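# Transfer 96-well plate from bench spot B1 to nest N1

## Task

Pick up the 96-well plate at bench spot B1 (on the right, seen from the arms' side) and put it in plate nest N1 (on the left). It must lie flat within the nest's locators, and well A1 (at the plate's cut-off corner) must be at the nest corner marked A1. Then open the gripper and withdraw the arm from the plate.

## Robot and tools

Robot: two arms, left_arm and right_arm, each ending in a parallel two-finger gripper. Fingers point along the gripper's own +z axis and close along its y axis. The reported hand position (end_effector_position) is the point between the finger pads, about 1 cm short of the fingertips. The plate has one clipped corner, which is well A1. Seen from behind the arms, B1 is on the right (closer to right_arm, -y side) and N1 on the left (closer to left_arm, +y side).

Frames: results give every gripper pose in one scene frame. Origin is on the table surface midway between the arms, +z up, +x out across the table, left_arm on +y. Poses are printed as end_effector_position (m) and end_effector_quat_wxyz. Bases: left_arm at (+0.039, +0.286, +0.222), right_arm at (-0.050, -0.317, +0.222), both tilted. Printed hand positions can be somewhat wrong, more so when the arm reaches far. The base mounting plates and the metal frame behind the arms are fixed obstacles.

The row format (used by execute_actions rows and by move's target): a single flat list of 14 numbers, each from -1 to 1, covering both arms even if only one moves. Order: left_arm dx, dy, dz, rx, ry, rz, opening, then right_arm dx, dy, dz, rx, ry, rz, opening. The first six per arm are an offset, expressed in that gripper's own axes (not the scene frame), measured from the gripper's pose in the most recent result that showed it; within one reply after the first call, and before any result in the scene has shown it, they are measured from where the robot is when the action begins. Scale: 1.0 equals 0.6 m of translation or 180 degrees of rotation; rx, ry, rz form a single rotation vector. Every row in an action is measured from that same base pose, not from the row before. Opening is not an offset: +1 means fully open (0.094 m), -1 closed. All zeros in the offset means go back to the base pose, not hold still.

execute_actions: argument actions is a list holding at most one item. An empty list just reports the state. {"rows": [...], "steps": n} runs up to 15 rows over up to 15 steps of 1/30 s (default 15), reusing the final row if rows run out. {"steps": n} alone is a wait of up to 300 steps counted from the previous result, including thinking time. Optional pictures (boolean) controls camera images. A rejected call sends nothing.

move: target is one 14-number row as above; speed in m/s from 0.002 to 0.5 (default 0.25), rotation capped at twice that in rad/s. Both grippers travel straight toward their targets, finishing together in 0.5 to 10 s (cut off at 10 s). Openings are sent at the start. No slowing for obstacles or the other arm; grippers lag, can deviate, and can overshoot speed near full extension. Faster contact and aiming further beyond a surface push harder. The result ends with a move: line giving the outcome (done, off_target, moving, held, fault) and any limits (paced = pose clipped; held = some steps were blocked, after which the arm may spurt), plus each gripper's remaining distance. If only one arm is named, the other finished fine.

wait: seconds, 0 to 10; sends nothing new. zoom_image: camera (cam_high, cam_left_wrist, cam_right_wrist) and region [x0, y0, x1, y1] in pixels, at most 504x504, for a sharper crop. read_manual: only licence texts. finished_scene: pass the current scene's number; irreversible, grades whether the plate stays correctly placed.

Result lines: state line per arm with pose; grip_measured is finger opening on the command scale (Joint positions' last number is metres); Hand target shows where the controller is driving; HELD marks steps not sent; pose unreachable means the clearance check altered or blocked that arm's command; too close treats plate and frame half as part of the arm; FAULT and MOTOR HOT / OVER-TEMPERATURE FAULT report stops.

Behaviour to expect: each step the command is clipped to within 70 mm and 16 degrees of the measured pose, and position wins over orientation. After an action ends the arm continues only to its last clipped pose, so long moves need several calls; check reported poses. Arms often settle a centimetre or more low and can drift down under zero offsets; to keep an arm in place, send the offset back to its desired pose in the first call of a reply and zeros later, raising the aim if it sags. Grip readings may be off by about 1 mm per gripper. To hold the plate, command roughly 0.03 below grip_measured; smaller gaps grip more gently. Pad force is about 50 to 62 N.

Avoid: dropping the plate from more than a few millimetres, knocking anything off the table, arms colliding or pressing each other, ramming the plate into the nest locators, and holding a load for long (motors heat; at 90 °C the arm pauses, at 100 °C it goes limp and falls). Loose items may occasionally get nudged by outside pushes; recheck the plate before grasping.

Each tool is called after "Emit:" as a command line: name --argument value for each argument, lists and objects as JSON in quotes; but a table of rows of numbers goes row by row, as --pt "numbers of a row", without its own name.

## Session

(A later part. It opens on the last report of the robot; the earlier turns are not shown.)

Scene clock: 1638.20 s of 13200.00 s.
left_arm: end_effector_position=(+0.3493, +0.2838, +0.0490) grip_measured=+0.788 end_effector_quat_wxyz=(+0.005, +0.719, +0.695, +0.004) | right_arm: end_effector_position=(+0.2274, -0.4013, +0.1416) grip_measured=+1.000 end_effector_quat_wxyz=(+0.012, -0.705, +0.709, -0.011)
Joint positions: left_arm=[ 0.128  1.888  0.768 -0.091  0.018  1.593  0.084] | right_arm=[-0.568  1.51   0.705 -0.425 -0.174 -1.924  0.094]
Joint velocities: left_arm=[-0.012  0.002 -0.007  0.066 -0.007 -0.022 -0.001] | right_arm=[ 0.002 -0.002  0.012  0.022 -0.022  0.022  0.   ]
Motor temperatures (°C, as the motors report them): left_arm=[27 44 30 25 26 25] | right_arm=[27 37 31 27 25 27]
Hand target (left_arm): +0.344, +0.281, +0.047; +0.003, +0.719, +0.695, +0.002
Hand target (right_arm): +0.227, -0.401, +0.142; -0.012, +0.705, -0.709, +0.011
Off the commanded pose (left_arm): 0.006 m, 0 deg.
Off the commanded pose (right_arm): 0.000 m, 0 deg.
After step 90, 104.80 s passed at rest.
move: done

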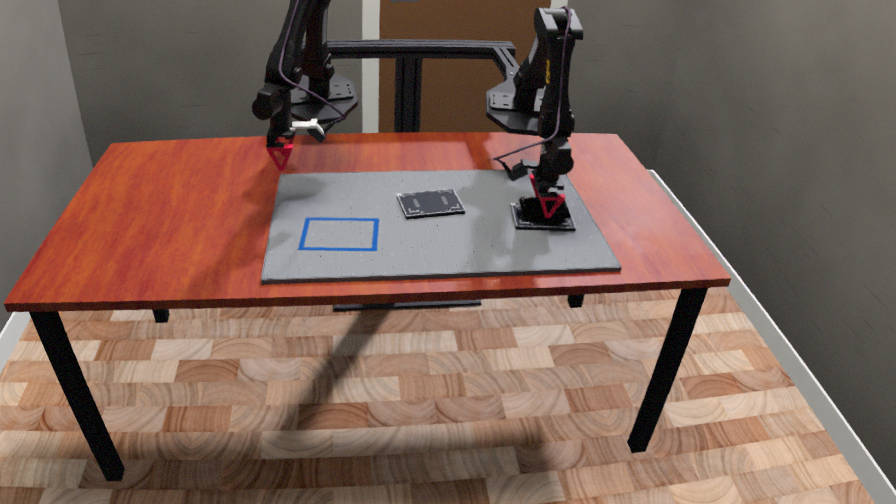

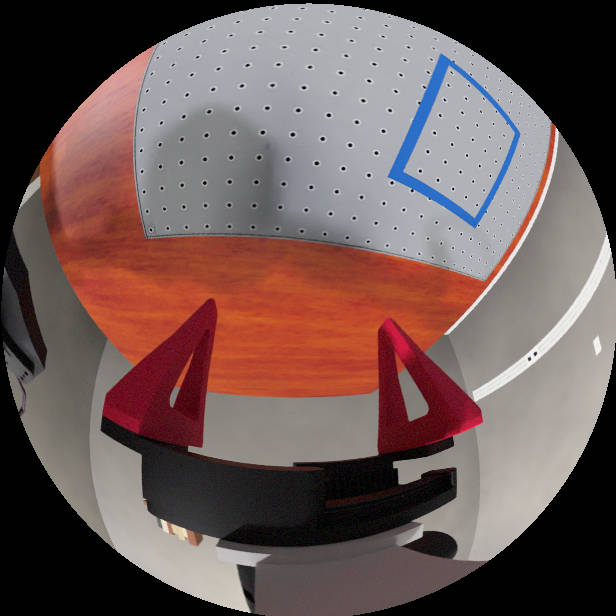

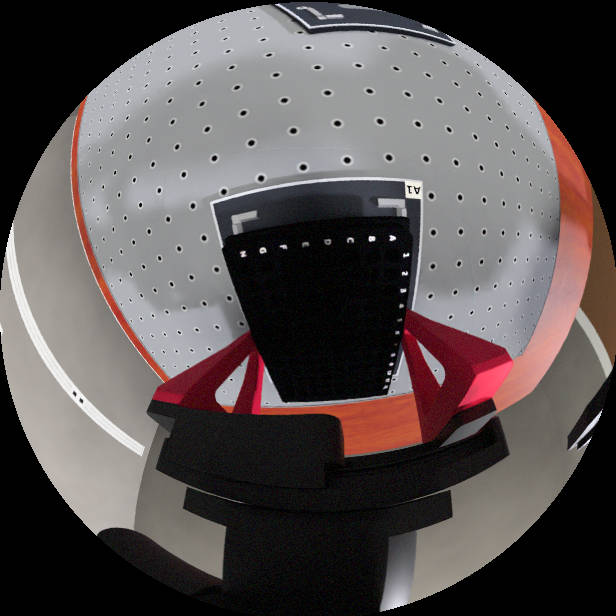

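Emit:
move --target '[-0.0047, -0.0142, 0.016, 0, 0, 0, 0.75, 0, 0, 0, 0, 0, 0, 1]' --speed 0.015

Scene clock: 1702.13 s of 13200.00 s.
left_arm: end_effector_position=(+0.3470, +0.2843, +0.0416) grip_measured=+0.788 end_effector_quat_wxyz=(+0.007, +0.718, +0.696, +0.008) | right_arm: end_effector_position=(+0.2274, -0.4013, +0.1416) grip_measured=+1.000 end_effector_quat_wxyz=(+0.012, -0.705, +0.709, -0.011)
Joint positions: left_arm=[ 0.128  1.913  0.753 -0.043  0.016  1.591  0.084] | right_arm=[-0.568  1.51   0.705 -0.425 -0.174 -1.924  0.094]
Joint velocities: left_arm=[-0.002 -0.002 -0.022 -0.037  0.095  0.007  0.   ] | right_arm=[-0.022 -0.007 -0.002 -0.007  0.037 -0.051  0.   ]
Motor temperatures (°C, as the motors report them): left_arm=[27 43 30 25 26 25] | right_arm=[27 37 31 27 25 27]
Hand target (left_arm): +0.341, +0.281, +0.039; +0.005, +0.719, +0.695, +0.004
Hand target (right_arm): +0.227, -0.401, +0.142; -0.012, +0.705, -0.709, +0.011
Off the commanded pose (left_arm): 0.007 m, 0 deg.
Off the commanded pose (right_arm): 0.000 m, 0 deg.
After step 90, 59.70 s passed at rest.
move: done

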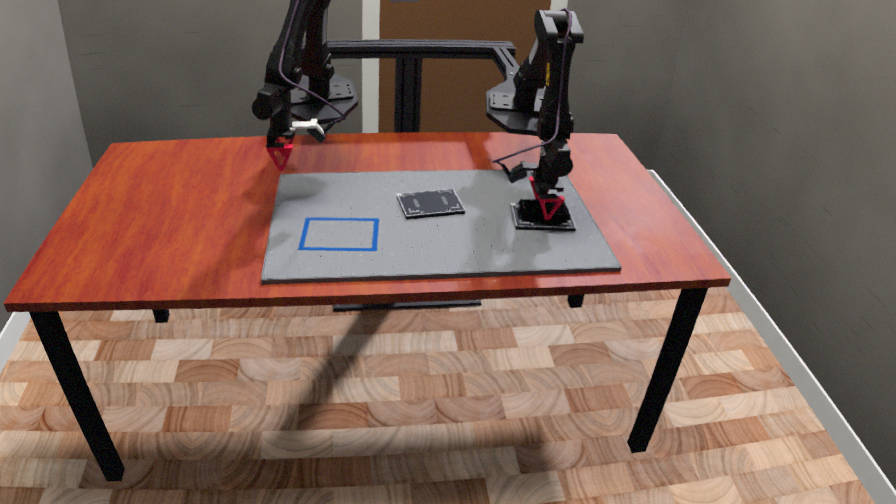

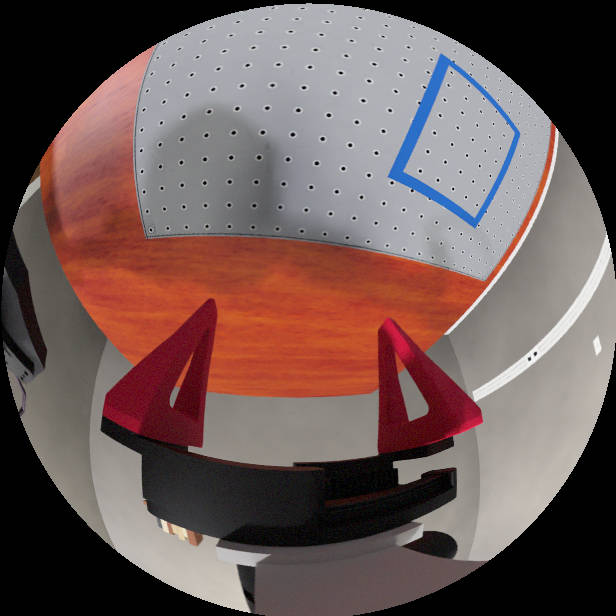

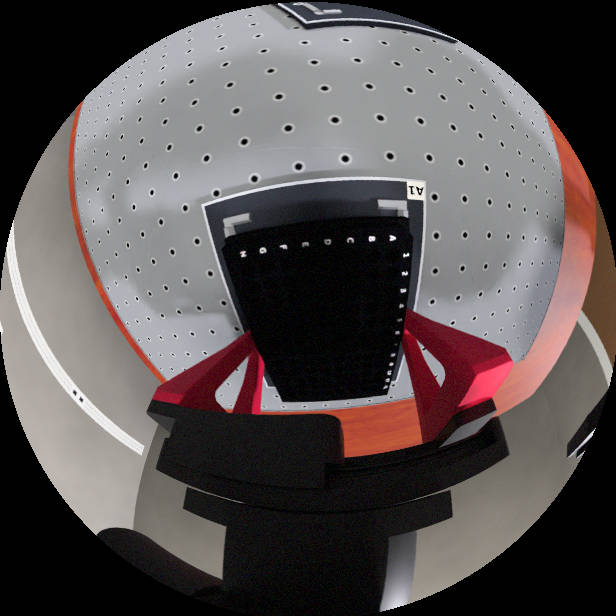

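Emit:
zoom_image --camera "cam_right_wrist" --region '[340, 180, 440, 260]'

Emit:
zoom_image --camera "cam_right_wrist" --region '[195, 190, 295, 270]'

Emit:
zoom_image --camera "cam_high" --region '[500, 180, 590, 240]'

Region (340, 180, 440, 260) of cam_right_wrist's 616x616 image, scaled by 5.040, with more detail than that image has; it fills the top 403 rows of this view, and the rest is white.

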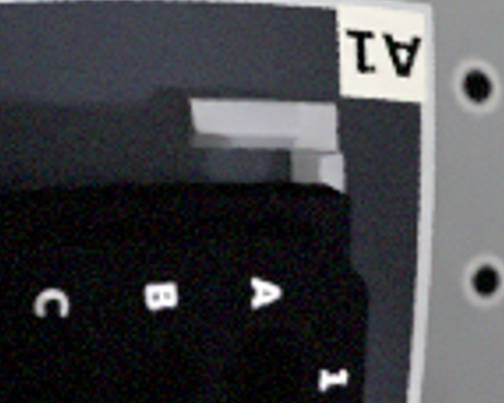

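Region (195, 190, 295, 270) of cam_right_wrist's 616x616 image, scaled by 5.040, with more detail than that image has; it fills the top 403 rows of this view, and the rest is white.

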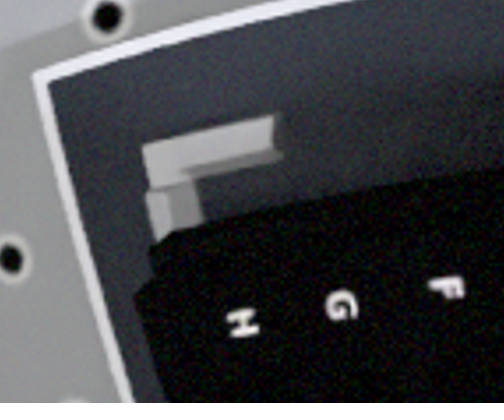

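Region (500, 180, 590, 240) of cam_high's 896x504 image, scaled by 5.600, with more detail than that image has.

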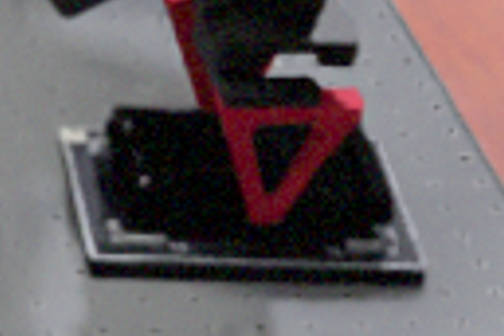

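Emit:
move --target '[-0.0055, -0.010, 0.013, 0, 0, 0, 0.75, 0, 0, 0, 0, 0, 0, 1]' --speed 0.01

Scene clock: 1737.27 s of 13200.00 s.
left_arm: end_effector_position=(+0.3492, +0.2847, +0.0367) grip_measured=+0.788 end_effector_quat_wxyz=(+0.011, +0.717, +0.697, +0.013) | right_arm: end_effector_position=(+0.2274, -0.4013, +0.1416) grip_measured=+1.000 end_effector_quat_wxyz=(+0.012, -0.705, +0.709, -0.011)
Joint positions: left_arm=[ 0.128  1.933  0.753 -0.01   0.014  1.587  0.084] | right_arm=[-0.568  1.51   0.705 -0.425 -0.174 -1.924  0.094]
Joint velocities: left_arm=[-0.017  0.012 -0.017 -0.007 -0.051  0.022 -0.001] | right_arm=[-0.007  0.002  0.022 -0.007 -0.125  0.007  0.   ]
Motor temperatures (°C, as the motors report them): left_arm=[27 42 29 25 26 25] | right_arm=[27 37 31 27 25 27]
Hand target (left_arm): +0.341, +0.281, +0.034; +0.007, +0.718, +0.696, +0.008
Hand target (right_arm): +0.227, -0.401, +0.142; -0.012, +0.705, -0.709, +0.011
Off the commanded pose (left_arm): 0.009 m, 1 deg.
Off the commanded pose (right_arm): 0.000 m, 0 deg.
After step 90, 30.83 s passed at rest.
move: done

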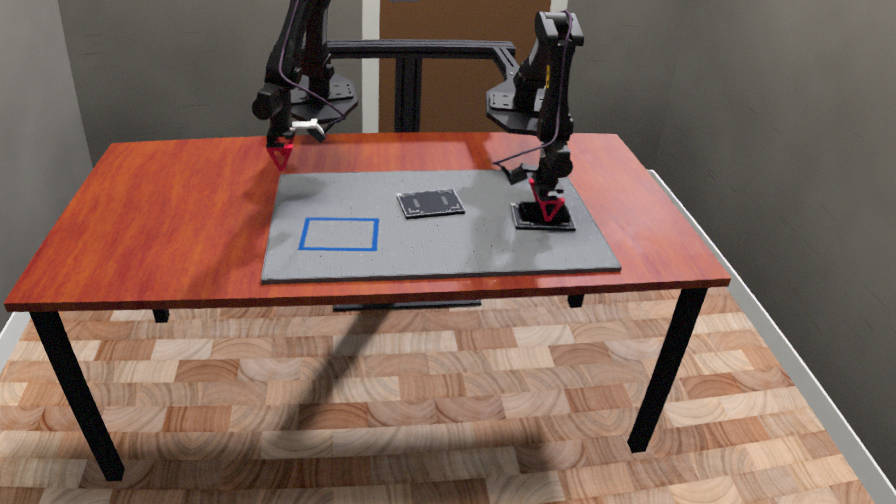

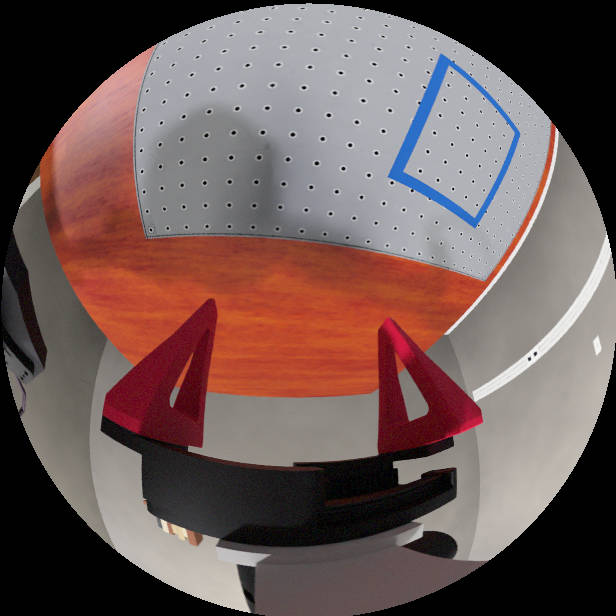

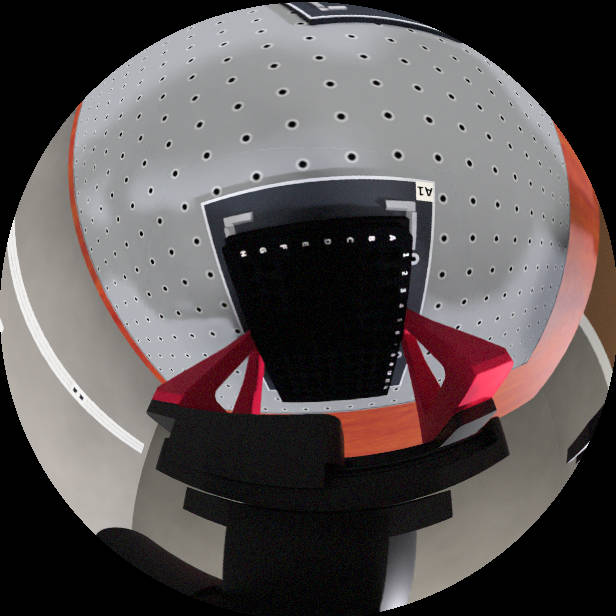

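Emit:
move --target '[-0.006, -0.0165, 0.003, 0.014, 0, 0, 0.75, 0, 0, 0, 0, 0, 0, 1]' --speed 0.01

Scene clock: 1751.07 s of 13200.00 s.
left_arm: end_effector_position=(+0.3473, +0.2849, +0.0367) grip_measured=+0.788 end_effector_quat_wxyz=(+0.008, +0.716, +0.698, +0.010) | right_arm: end_effector_position=(+0.2274, -0.4013, +0.1416) grip_measured=+1.000 end_effector_quat_wxyz=(+0.012, -0.705, +0.709, -0.011)
Joint positions: left_arm=[ 0.128  1.933  0.753 -0.018  0.013  1.587  0.084] | right_arm=[-0.568  1.51   0.705 -0.425 -0.174 -1.924  0.094]
Joint velocities: left_arm=[ 0.012 -0.017  0.002 -0.022  0.037  0.051 -0.   ] | right_arm=[-0.007  0.002  0.012  0.066 -0.022 -0.095  0.   ]
Motor temperatures (°C, as the motors report them): left_arm=[27 42 29 25 26 25] | right_arm=[27 37 31 27 25 27]
Hand target (left_arm): +0.339, +0.281, +0.035; -0.005, +0.717, +0.697, -0.002
Hand target (right_arm): +0.227, -0.401, +0.142; -0.012, +0.705, -0.709, +0.011
Off the commanded pose (left_arm): 0.009 m, 2 deg.
Off the commanded pose (right_arm): 0.000 m, 0 deg.
After step 90, 8.37 s passed at rest.
move: done

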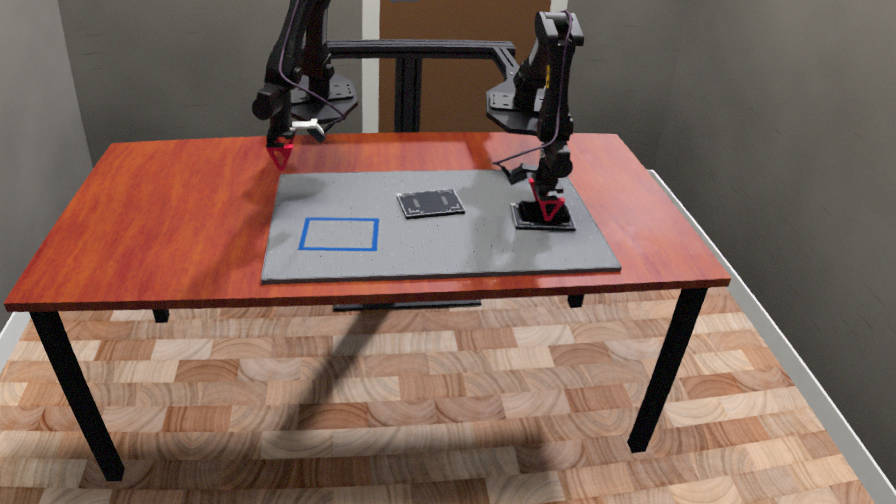

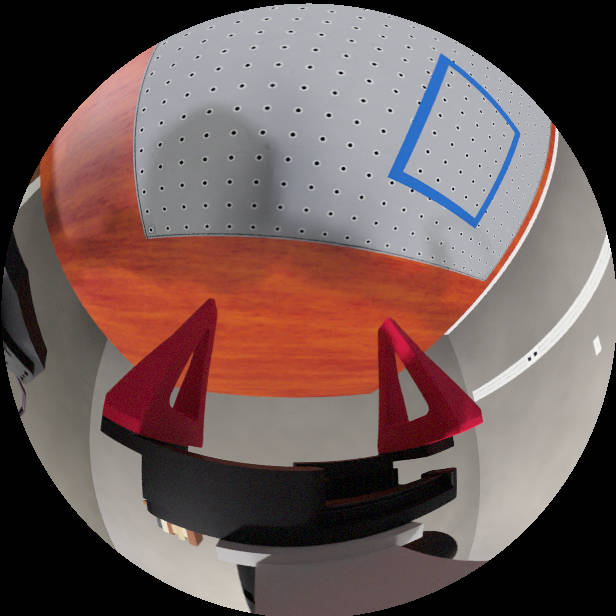

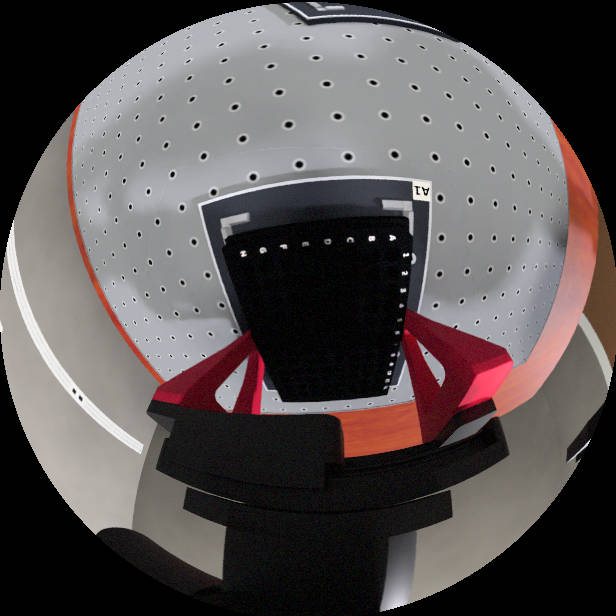

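Emit:
zoom_image --camera "cam_right_wrist" --region '[340, 180, 440, 260]'

Emit:
zoom_image --camera "cam_right_wrist" --region '[195, 190, 295, 270]'

Region (340, 180, 440, 260) of cam_right_wrist's 616x616 image, scaled by 5.040, with more detail than that image has; it fills the top 403 rows of this view, and the rest is white.

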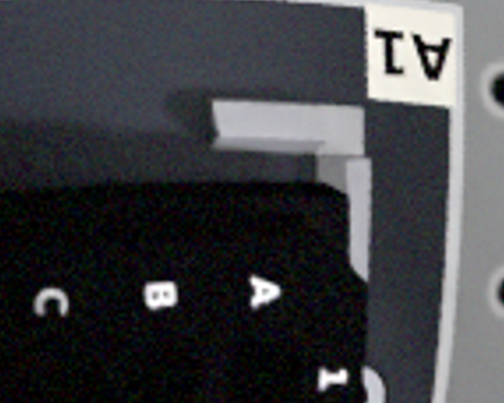

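Region (195, 190, 295, 270) of cam_right_wrist's 616x616 image, scaled by 5.040, with more detail than that image has; it fills the top 403 rows of this view, and the rest is white.

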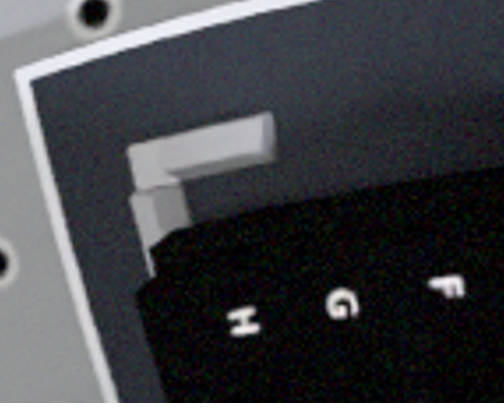

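Emit:
move --target '[-0.0072, 0, 0.0095, -0.002, 0, 0, 0.75, 0, 0, 0, 0, 0, 0, 1]' --speed 0.008

Scene clock: 1872.17 s of 13200.00 s.
left_arm: end_effector_position=(+0.3489, +0.2830, +0.0334) grip_measured=+0.788 end_effector_quat_wxyz=(+0.011, +0.717, +0.697, +0.013) | right_arm: end_effector_position=(+0.2274, -0.4013, +0.1416) grip_measured=+1.000 end_effector_quat_wxyz=(+0.012, -0.705, +0.709, -0.011)
Joint positions: left_arm=[0.121 1.947 0.753 0.004 0.011 1.583 0.084] | right_arm=[-0.568  1.51   0.705 -0.425 -0.174 -1.924  0.094]
Joint velocities: left_arm=[-0.002  0.012  0.002 -0.022 -0.066 -0.022 -0.001] | right_arm=[-0.012 -0.007 -0.002 -0.007  0.022 -0.007  0.   ]
Motor temperatures (°C, as the motors report them): left_arm=[27 40 29 25 26 25] | right_arm=[27 37 31 27 25 27]
Hand target (left_arm): +0.347, +0.281, +0.031; +0.010, +0.716, +0.697, +0.013
Hand target (right_arm): +0.227, -0.401, +0.142; -0.012, +0.705, -0.709, +0.011
Off the commanded pose (left_arm): 0.004 m, 0 deg.
Off the commanded pose (right_arm): 0.000 m, 0 deg.
After step 90, 117.00 s passed at rest.
move: done

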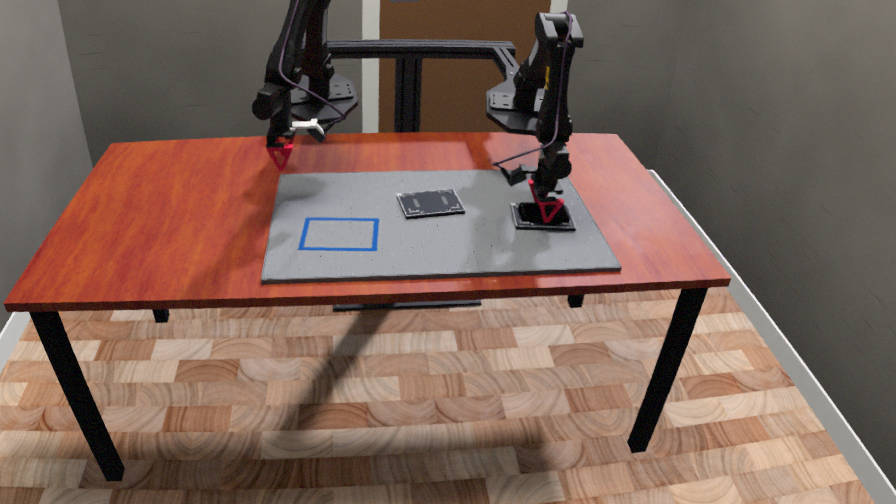

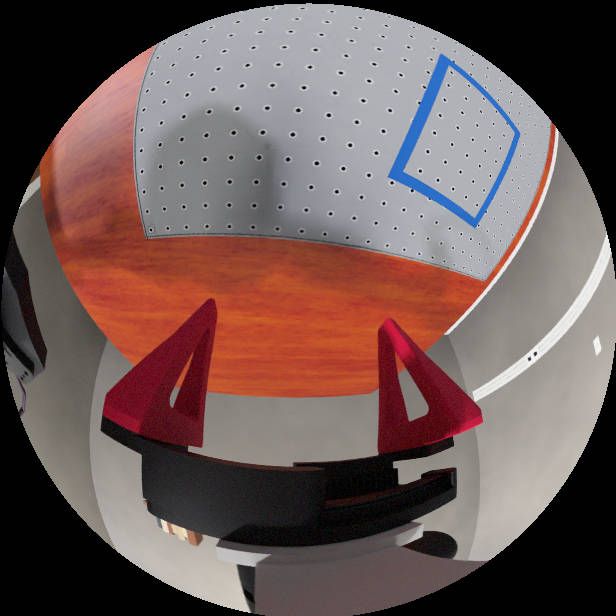

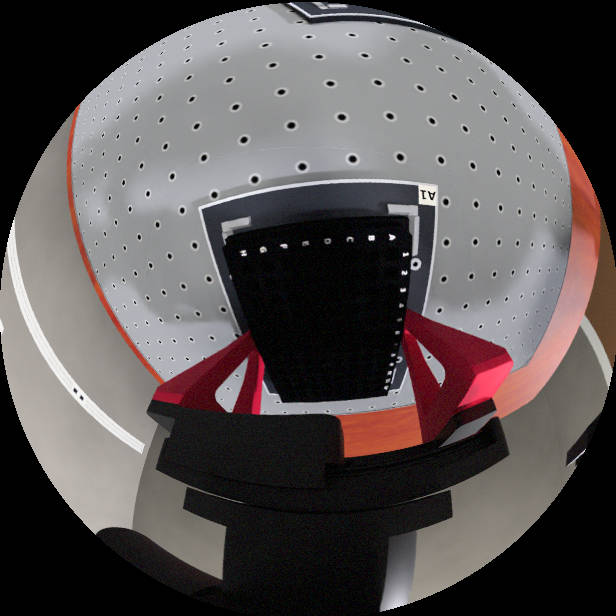

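Emit:
move --target '[-0.002, -0.0123, 0.0077, 0.0086, 0, 0, 0.75, 0, 0, 0, 0, 0, 0, 1]' --speed 0.008

Scene clock: 1890.43 s of 13200.00 s.
left_arm: end_effector_position=(+0.3484, +0.2830, +0.0330) grip_measured=+0.788 end_effector_quat_wxyz=(+0.010, +0.717, +0.697, +0.013) | right_arm: end_effector_position=(+0.2274, -0.4013, +0.1416) grip_measured=+1.000 end_effector_quat_wxyz=(+0.012, -0.705, +0.709, -0.011)
Joint positions: left_arm=[0.121 1.949 0.753 0.004 0.011 1.583 0.084] | right_arm=[-0.568  1.51   0.705 -0.425 -0.174 -1.924  0.094]
Joint velocities: left_arm=[ 0.002 -0.012 -0.007 -0.051  0.007 -0.051 -0.001] | right_arm=[-0.007 -0.007 -0.002 -0.051  0.066 -0.125  0.   ]
Motor temperatures (°C, as the motors report them): left_arm=[27 40 29 25 26 25] | right_arm=[27 37 31 27 25 27]
Hand target (left_arm): +0.342, +0.282, +0.029; +0.001, +0.717, +0.697, +0.004
Hand target (right_arm): +0.227, -0.401, +0.142; -0.012, +0.705, -0.709, +0.011
Off the commanded pose (left_arm): 0.008 m, 1 deg.
Off the commanded pose (right_arm): 0.000 m, 0 deg.
After step 90, 13.37 s passed at rest.
move: done

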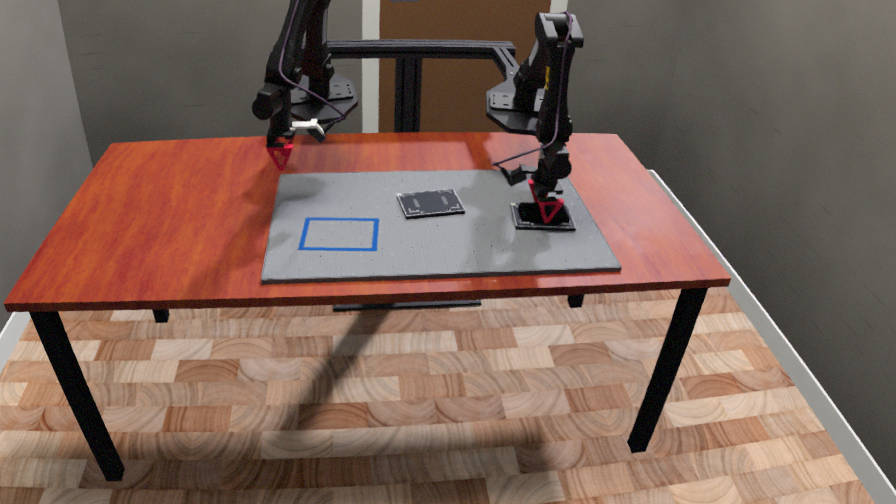

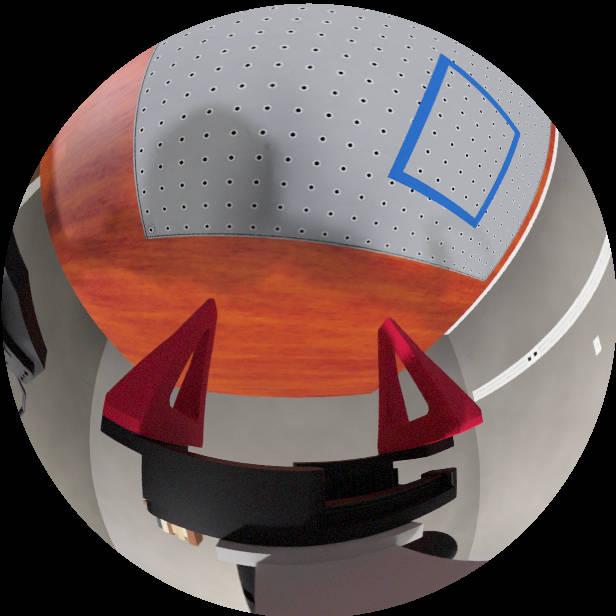

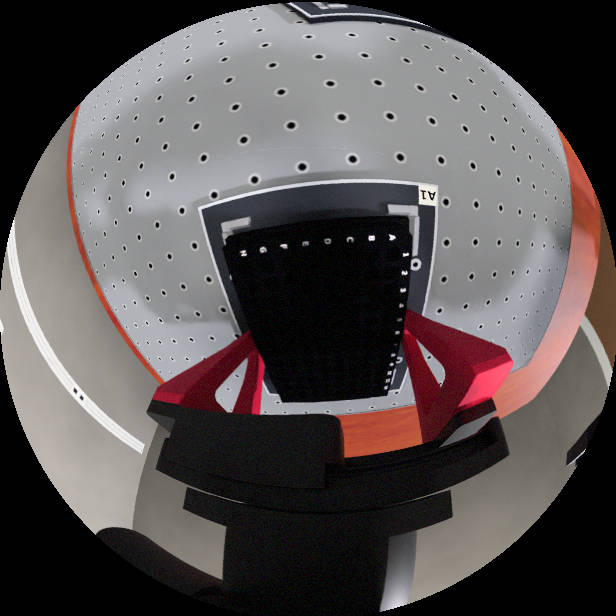

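Emit:
zoom_image --camera "cam_right_wrist" --region '[340, 180, 440, 260]'

Emit:
zoom_image --camera "cam_right_wrist" --region '[195, 190, 295, 270]'

Emit:
zoom_image --camera "cam_high" --region '[505, 185, 585, 240]'

Region (340, 180, 440, 260) of cam_right_wrist's 616x616 image, scaled by 5.040, with more detail than that image has; it fills the top 403 rows of this view, and the rest is white.

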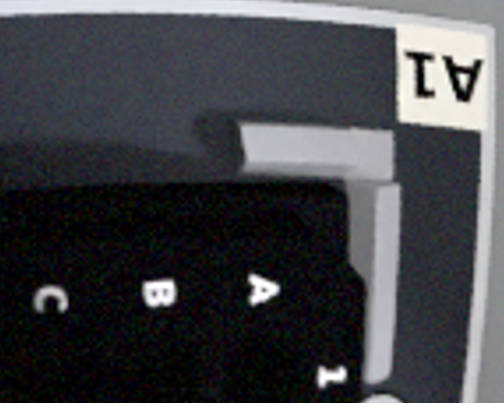

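Region (195, 190, 295, 270) of cam_right_wrist's 616x616 image, scaled by 5.040, with more detail than that image has; it fills the top 403 rows of this view, and the rest is white.

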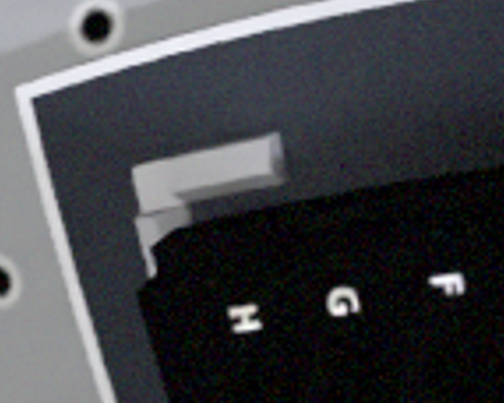

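Region (505, 185, 585, 240) of cam_high's 896x504 image, scaled by 6.300, with more detail than that image has; it fills the top 346 rows of this view, and the rest is white.

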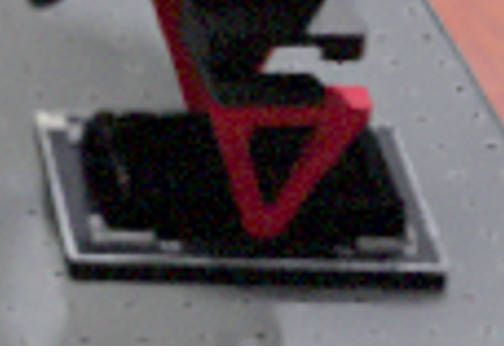

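Emit:
move --target '[-0.002, -0.018, 0.0015, 0.0143, 0, 0, 0.75, 0, 0, 0, 0, 0, 0, 1]' --speed 0.01

Scene clock: 1923.60 s of 13200.00 s.
left_arm: end_effector_position=(+0.3484, +0.2830, +0.0330) grip_measured=+0.788 end_effector_quat_wxyz=(+0.010, +0.717, +0.697, +0.013) | right_arm: end_effector_position=(+0.2274, -0.4013, +0.1416) grip_measured=+1.000 end_effector_quat_wxyz=(+0.012, -0.705, +0.709, -0.011)
Joint positions: left_arm=[0.121 1.949 0.753 0.004 0.011 1.583 0.084] | right_arm=[-0.568  1.51   0.705 -0.425 -0.174 -1.924  0.094]
Joint velocities: left_arm=[ 0.007 -0.007 -0.002 -0.037 -0.051 -0.007  0.001] | right_arm=[ 0.002 -0.012  0.002 -0.051 -0.037 -0.022  0.   ]
Motor temperatures (°C, as the motors report them): left_arm=[26 39 29 25 26 25] | right_arm=[27 36 31 27 25 27]
Hand target (left_arm): +0.338, +0.282, +0.032; -0.005, +0.717, +0.697, -0.003
Hand target (right_arm): +0.227, -0.401, +0.142; -0.012, +0.705, -0.709, +0.011
Off the commanded pose (left_arm): 0.011 m, 3 deg.
Off the commanded pose (right_arm): 0.000 m, 0 deg.
After step 90, 27.70 s passed at rest.
move: off_target (left_arm)

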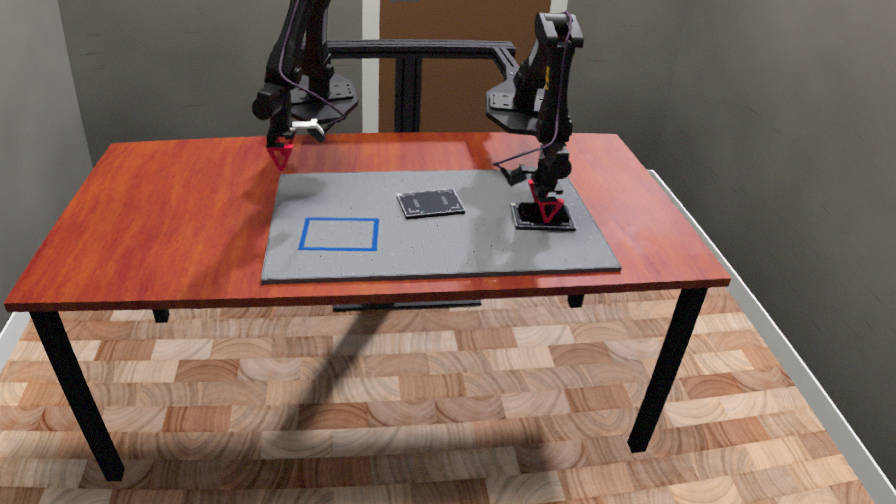

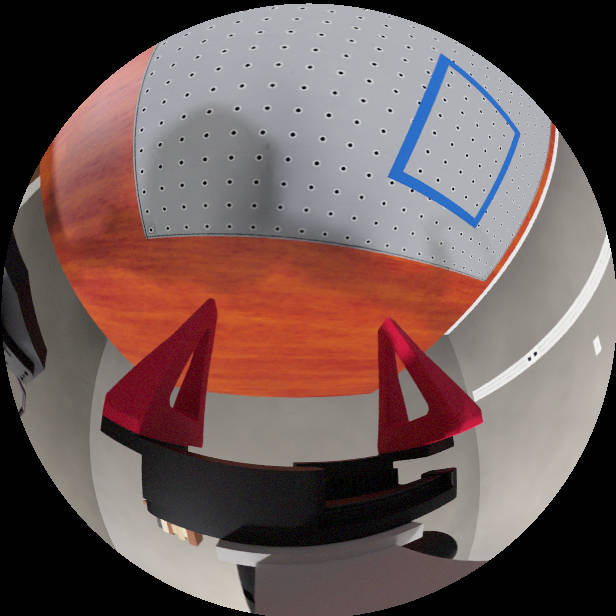

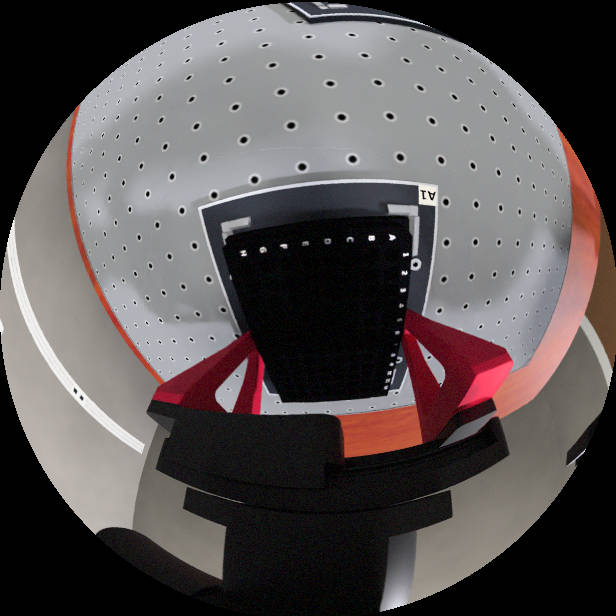

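Emit:
move --target '[-0.002, -0.019, -0.005, 0.008, 0, 0, 0.75, 0, 0, 0, 0, 0, 0, 1]' --speed 0.01

Scene clock: 1956.37 s of 13200.00 s.
left_arm: end_effector_position=(+0.3485, +0.2830, +0.0330) grip_measured=+0.788 end_effector_quat_wxyz=(+0.010, +0.717, +0.697, +0.013) | right_arm: end_effector_position=(+0.2274, -0.4013, +0.1416) grip_measured=+1.000 end_effector_quat_wxyz=(+0.012, -0.705, +0.709, -0.011)
Joint positions: left_arm=[0.121 1.949 0.753 0.005 0.011 1.583 0.084] | right_arm=[-0.568  1.51   0.705 -0.425 -0.174 -1.924  0.094]
Joint velocities: left_arm=[-0.017  0.002  0.007  0.081 -0.022 -0.037  0.   ] | right_arm=[ 0.002 -0.007  0.002 -0.066  0.095 -0.007  0.   ]
Motor temperatures (°C, as the motors report them): left_arm=[26 40 29 25 26 25] | right_arm=[27 36 31 27 25 27]
Hand target (left_arm): +0.337, +0.282, +0.035; +0.001, +0.717, +0.697, +0.004
Hand target (right_arm): +0.227, -0.401, +0.142; -0.012, +0.705, -0.709, +0.011
Off the commanded pose (left_arm): 0.012 m, 1 deg.
Off the commanded pose (right_arm): 0.000 m, 0 deg.
After step 90, 28.30 s passed at rest.
move: off_target (left_arm)

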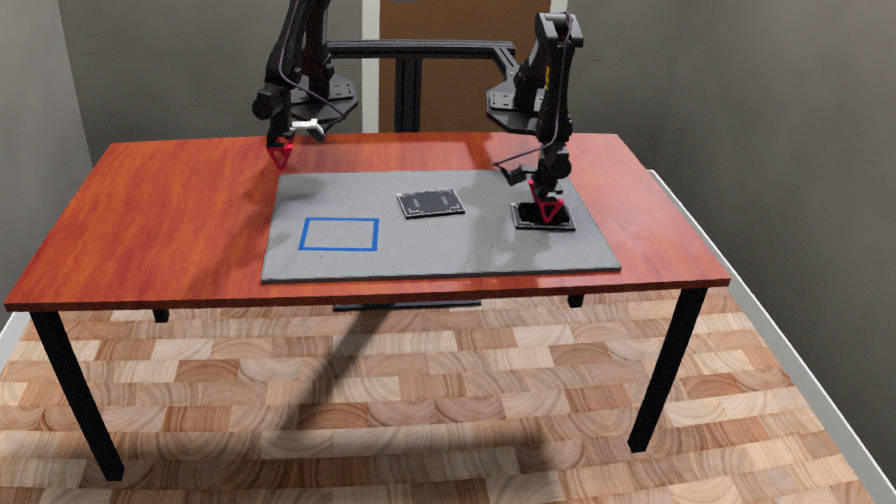

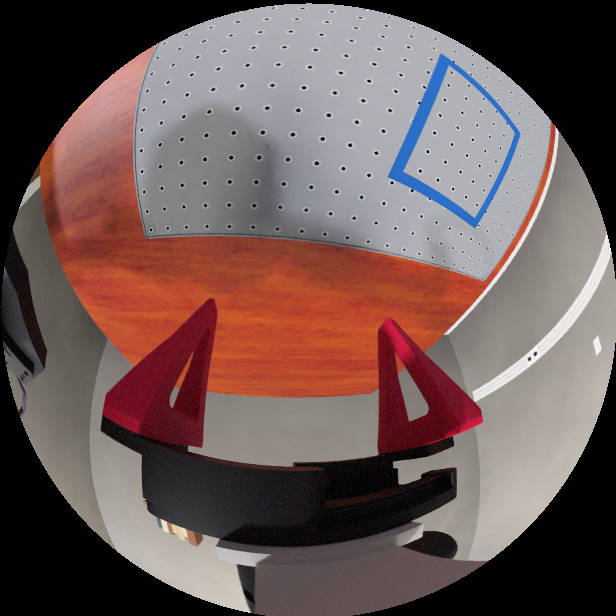

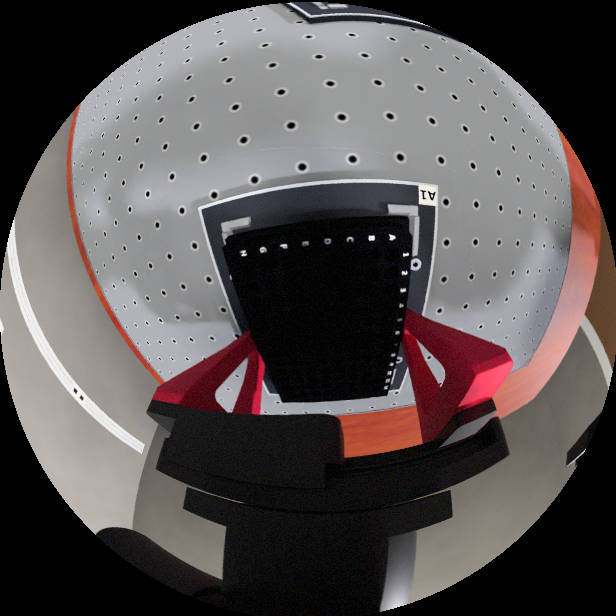

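Emit:
execute_actions --actions '[{"rows": [[0,0,-0.01,0,0,0,0.75,0,0,0,0,0,0,1],[0,0,-0.015,0,0,0,0.75,0,0,0,0,0,0,1],[0,0,-0.02,0,0,0,0.75,0,0,0,0,0,0,1],[0,0,-0.025,0,0,0,0.75,0,0,0,0,0,0,1]], "steps": 15}]'

Scene clock: 1972.27 s of 13200.00 s.
left_arm: end_effector_position=(+0.3532, +0.2827, +0.0435) grip_measured=+0.788 end_effector_quat_wxyz=(+0.015, +0.717, +0.697, +0.017) | right_arm: end_effector_position=(+0.2274, -0.4013, +0.1416) grip_measured=+1.000 end_effector_quat_wxyz=(+0.012, -0.705, +0.709, -0.011)
Joint positions: left_arm=[ 0.121  1.906  0.753 -0.026  0.011  1.583  0.084] | right_arm=[-0.568  1.51   0.705 -0.425 -0.174 -1.924  0.094]
Joint velocities: left_arm=[-0.022 -0.012  0.002 -0.007 -0.007 -0.051 -0.   ] | right_arm=[-0.012 -0.012  0.012 -0.037 -0.037 -0.007  0.   ]
Motor temperatures (°C, as the motors report them): left_arm=[26 40 29 25 26 25] | right_arm=[27 36 31 27 25 27]
Hand target (left_arm): +0.348, +0.283, +0.048; +0.010, +0.717, +0.697, +0.013
Hand target (right_arm): +0.227, -0.401, +0.142; -0.012, +0.705, -0.709, +0.011
Off the commanded pose (left_arm): 0.007 m, 1 deg.
Off the commanded pose (right_arm): 0.000 m, 0 deg.
Steps of this call (steps 1 to 90: nothing new was sent; then 12.40 s passed at rest; steps 91 to 105: all 15 steps of this action). Readings (end_effector_position):
91: left_arm (+0.3487, +0.2830, +0.0332) | right_arm (+0.2274, -0.4013, +0.1416)
92: left_arm (+0.3491, +0.2829, +0.0337) | right_arm (+0.2274, -0.4013, +0.1416)
94: left_arm (+0.3498, +0.2829, +0.0364) | right_arm (+0.2274, -0.4013, +0.1416)
98: left_arm (+0.3545, +0.2827, +0.0428) | right_arm (+0.2274, -0.4013, +0.1416)
105: the state above

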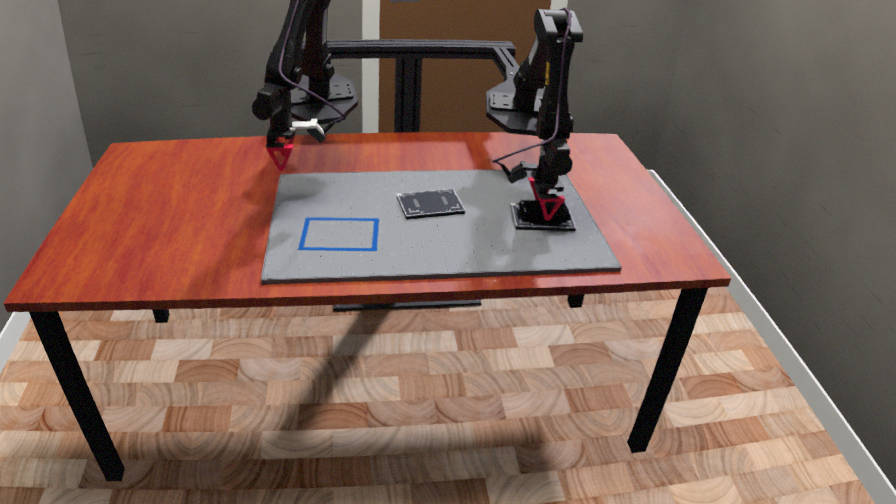

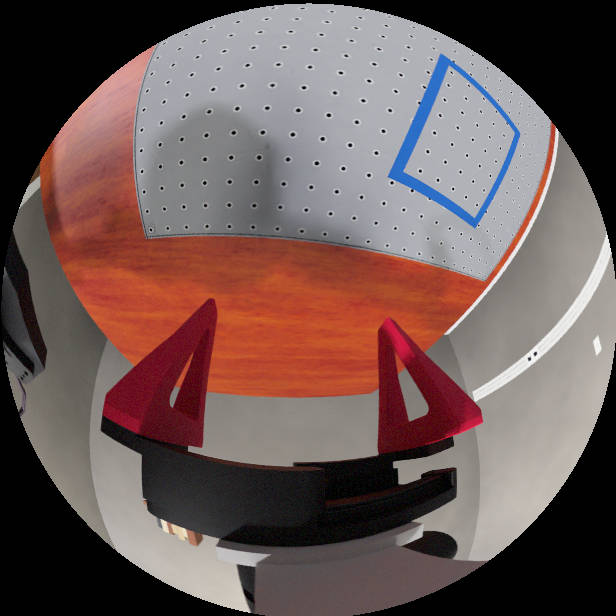

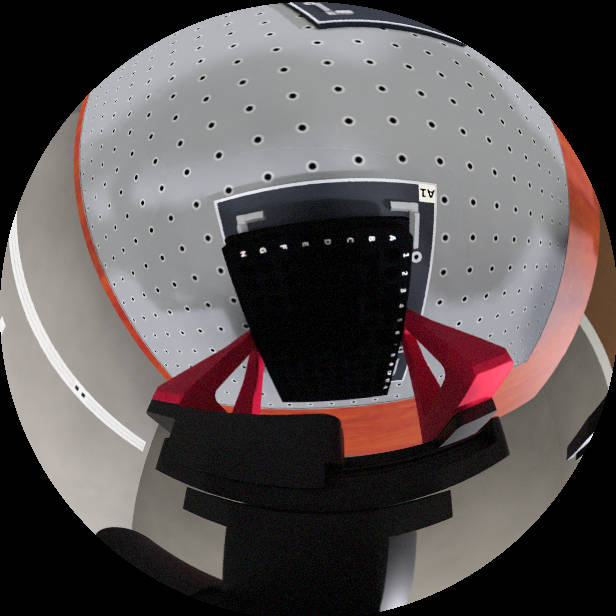

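Emit:
zoom_image --camera "cam_right_wrist" --region '[210, 180, 450, 420]'

Emit:
zoom_image --camera "cam_high" --region '[505, 185, 585, 240]'

Region (210, 180, 450, 420) of cam_right_wrist's 616x616 image, scaled by 2.100, with more detail than that image has.

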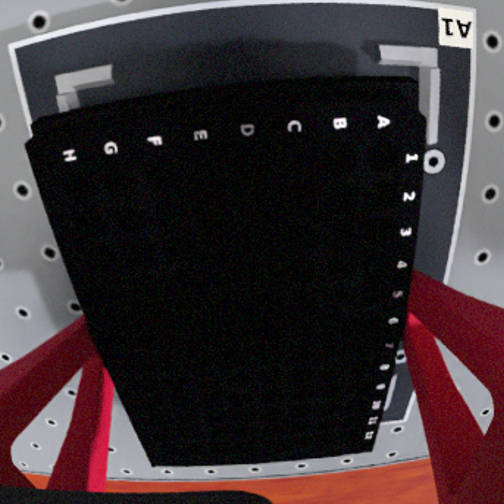

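Region (505, 185, 585, 240) of cam_high's 896x504 image, scaled by 6.300, with more detail than that image has; it fills the top 346 rows of this view, and the rest is white.

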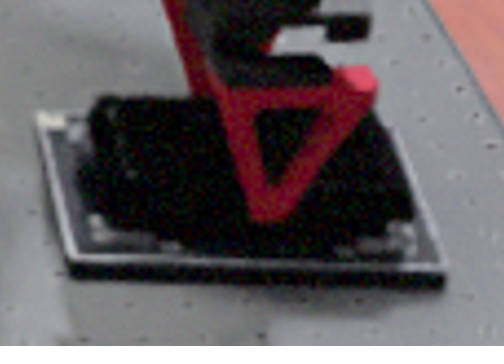

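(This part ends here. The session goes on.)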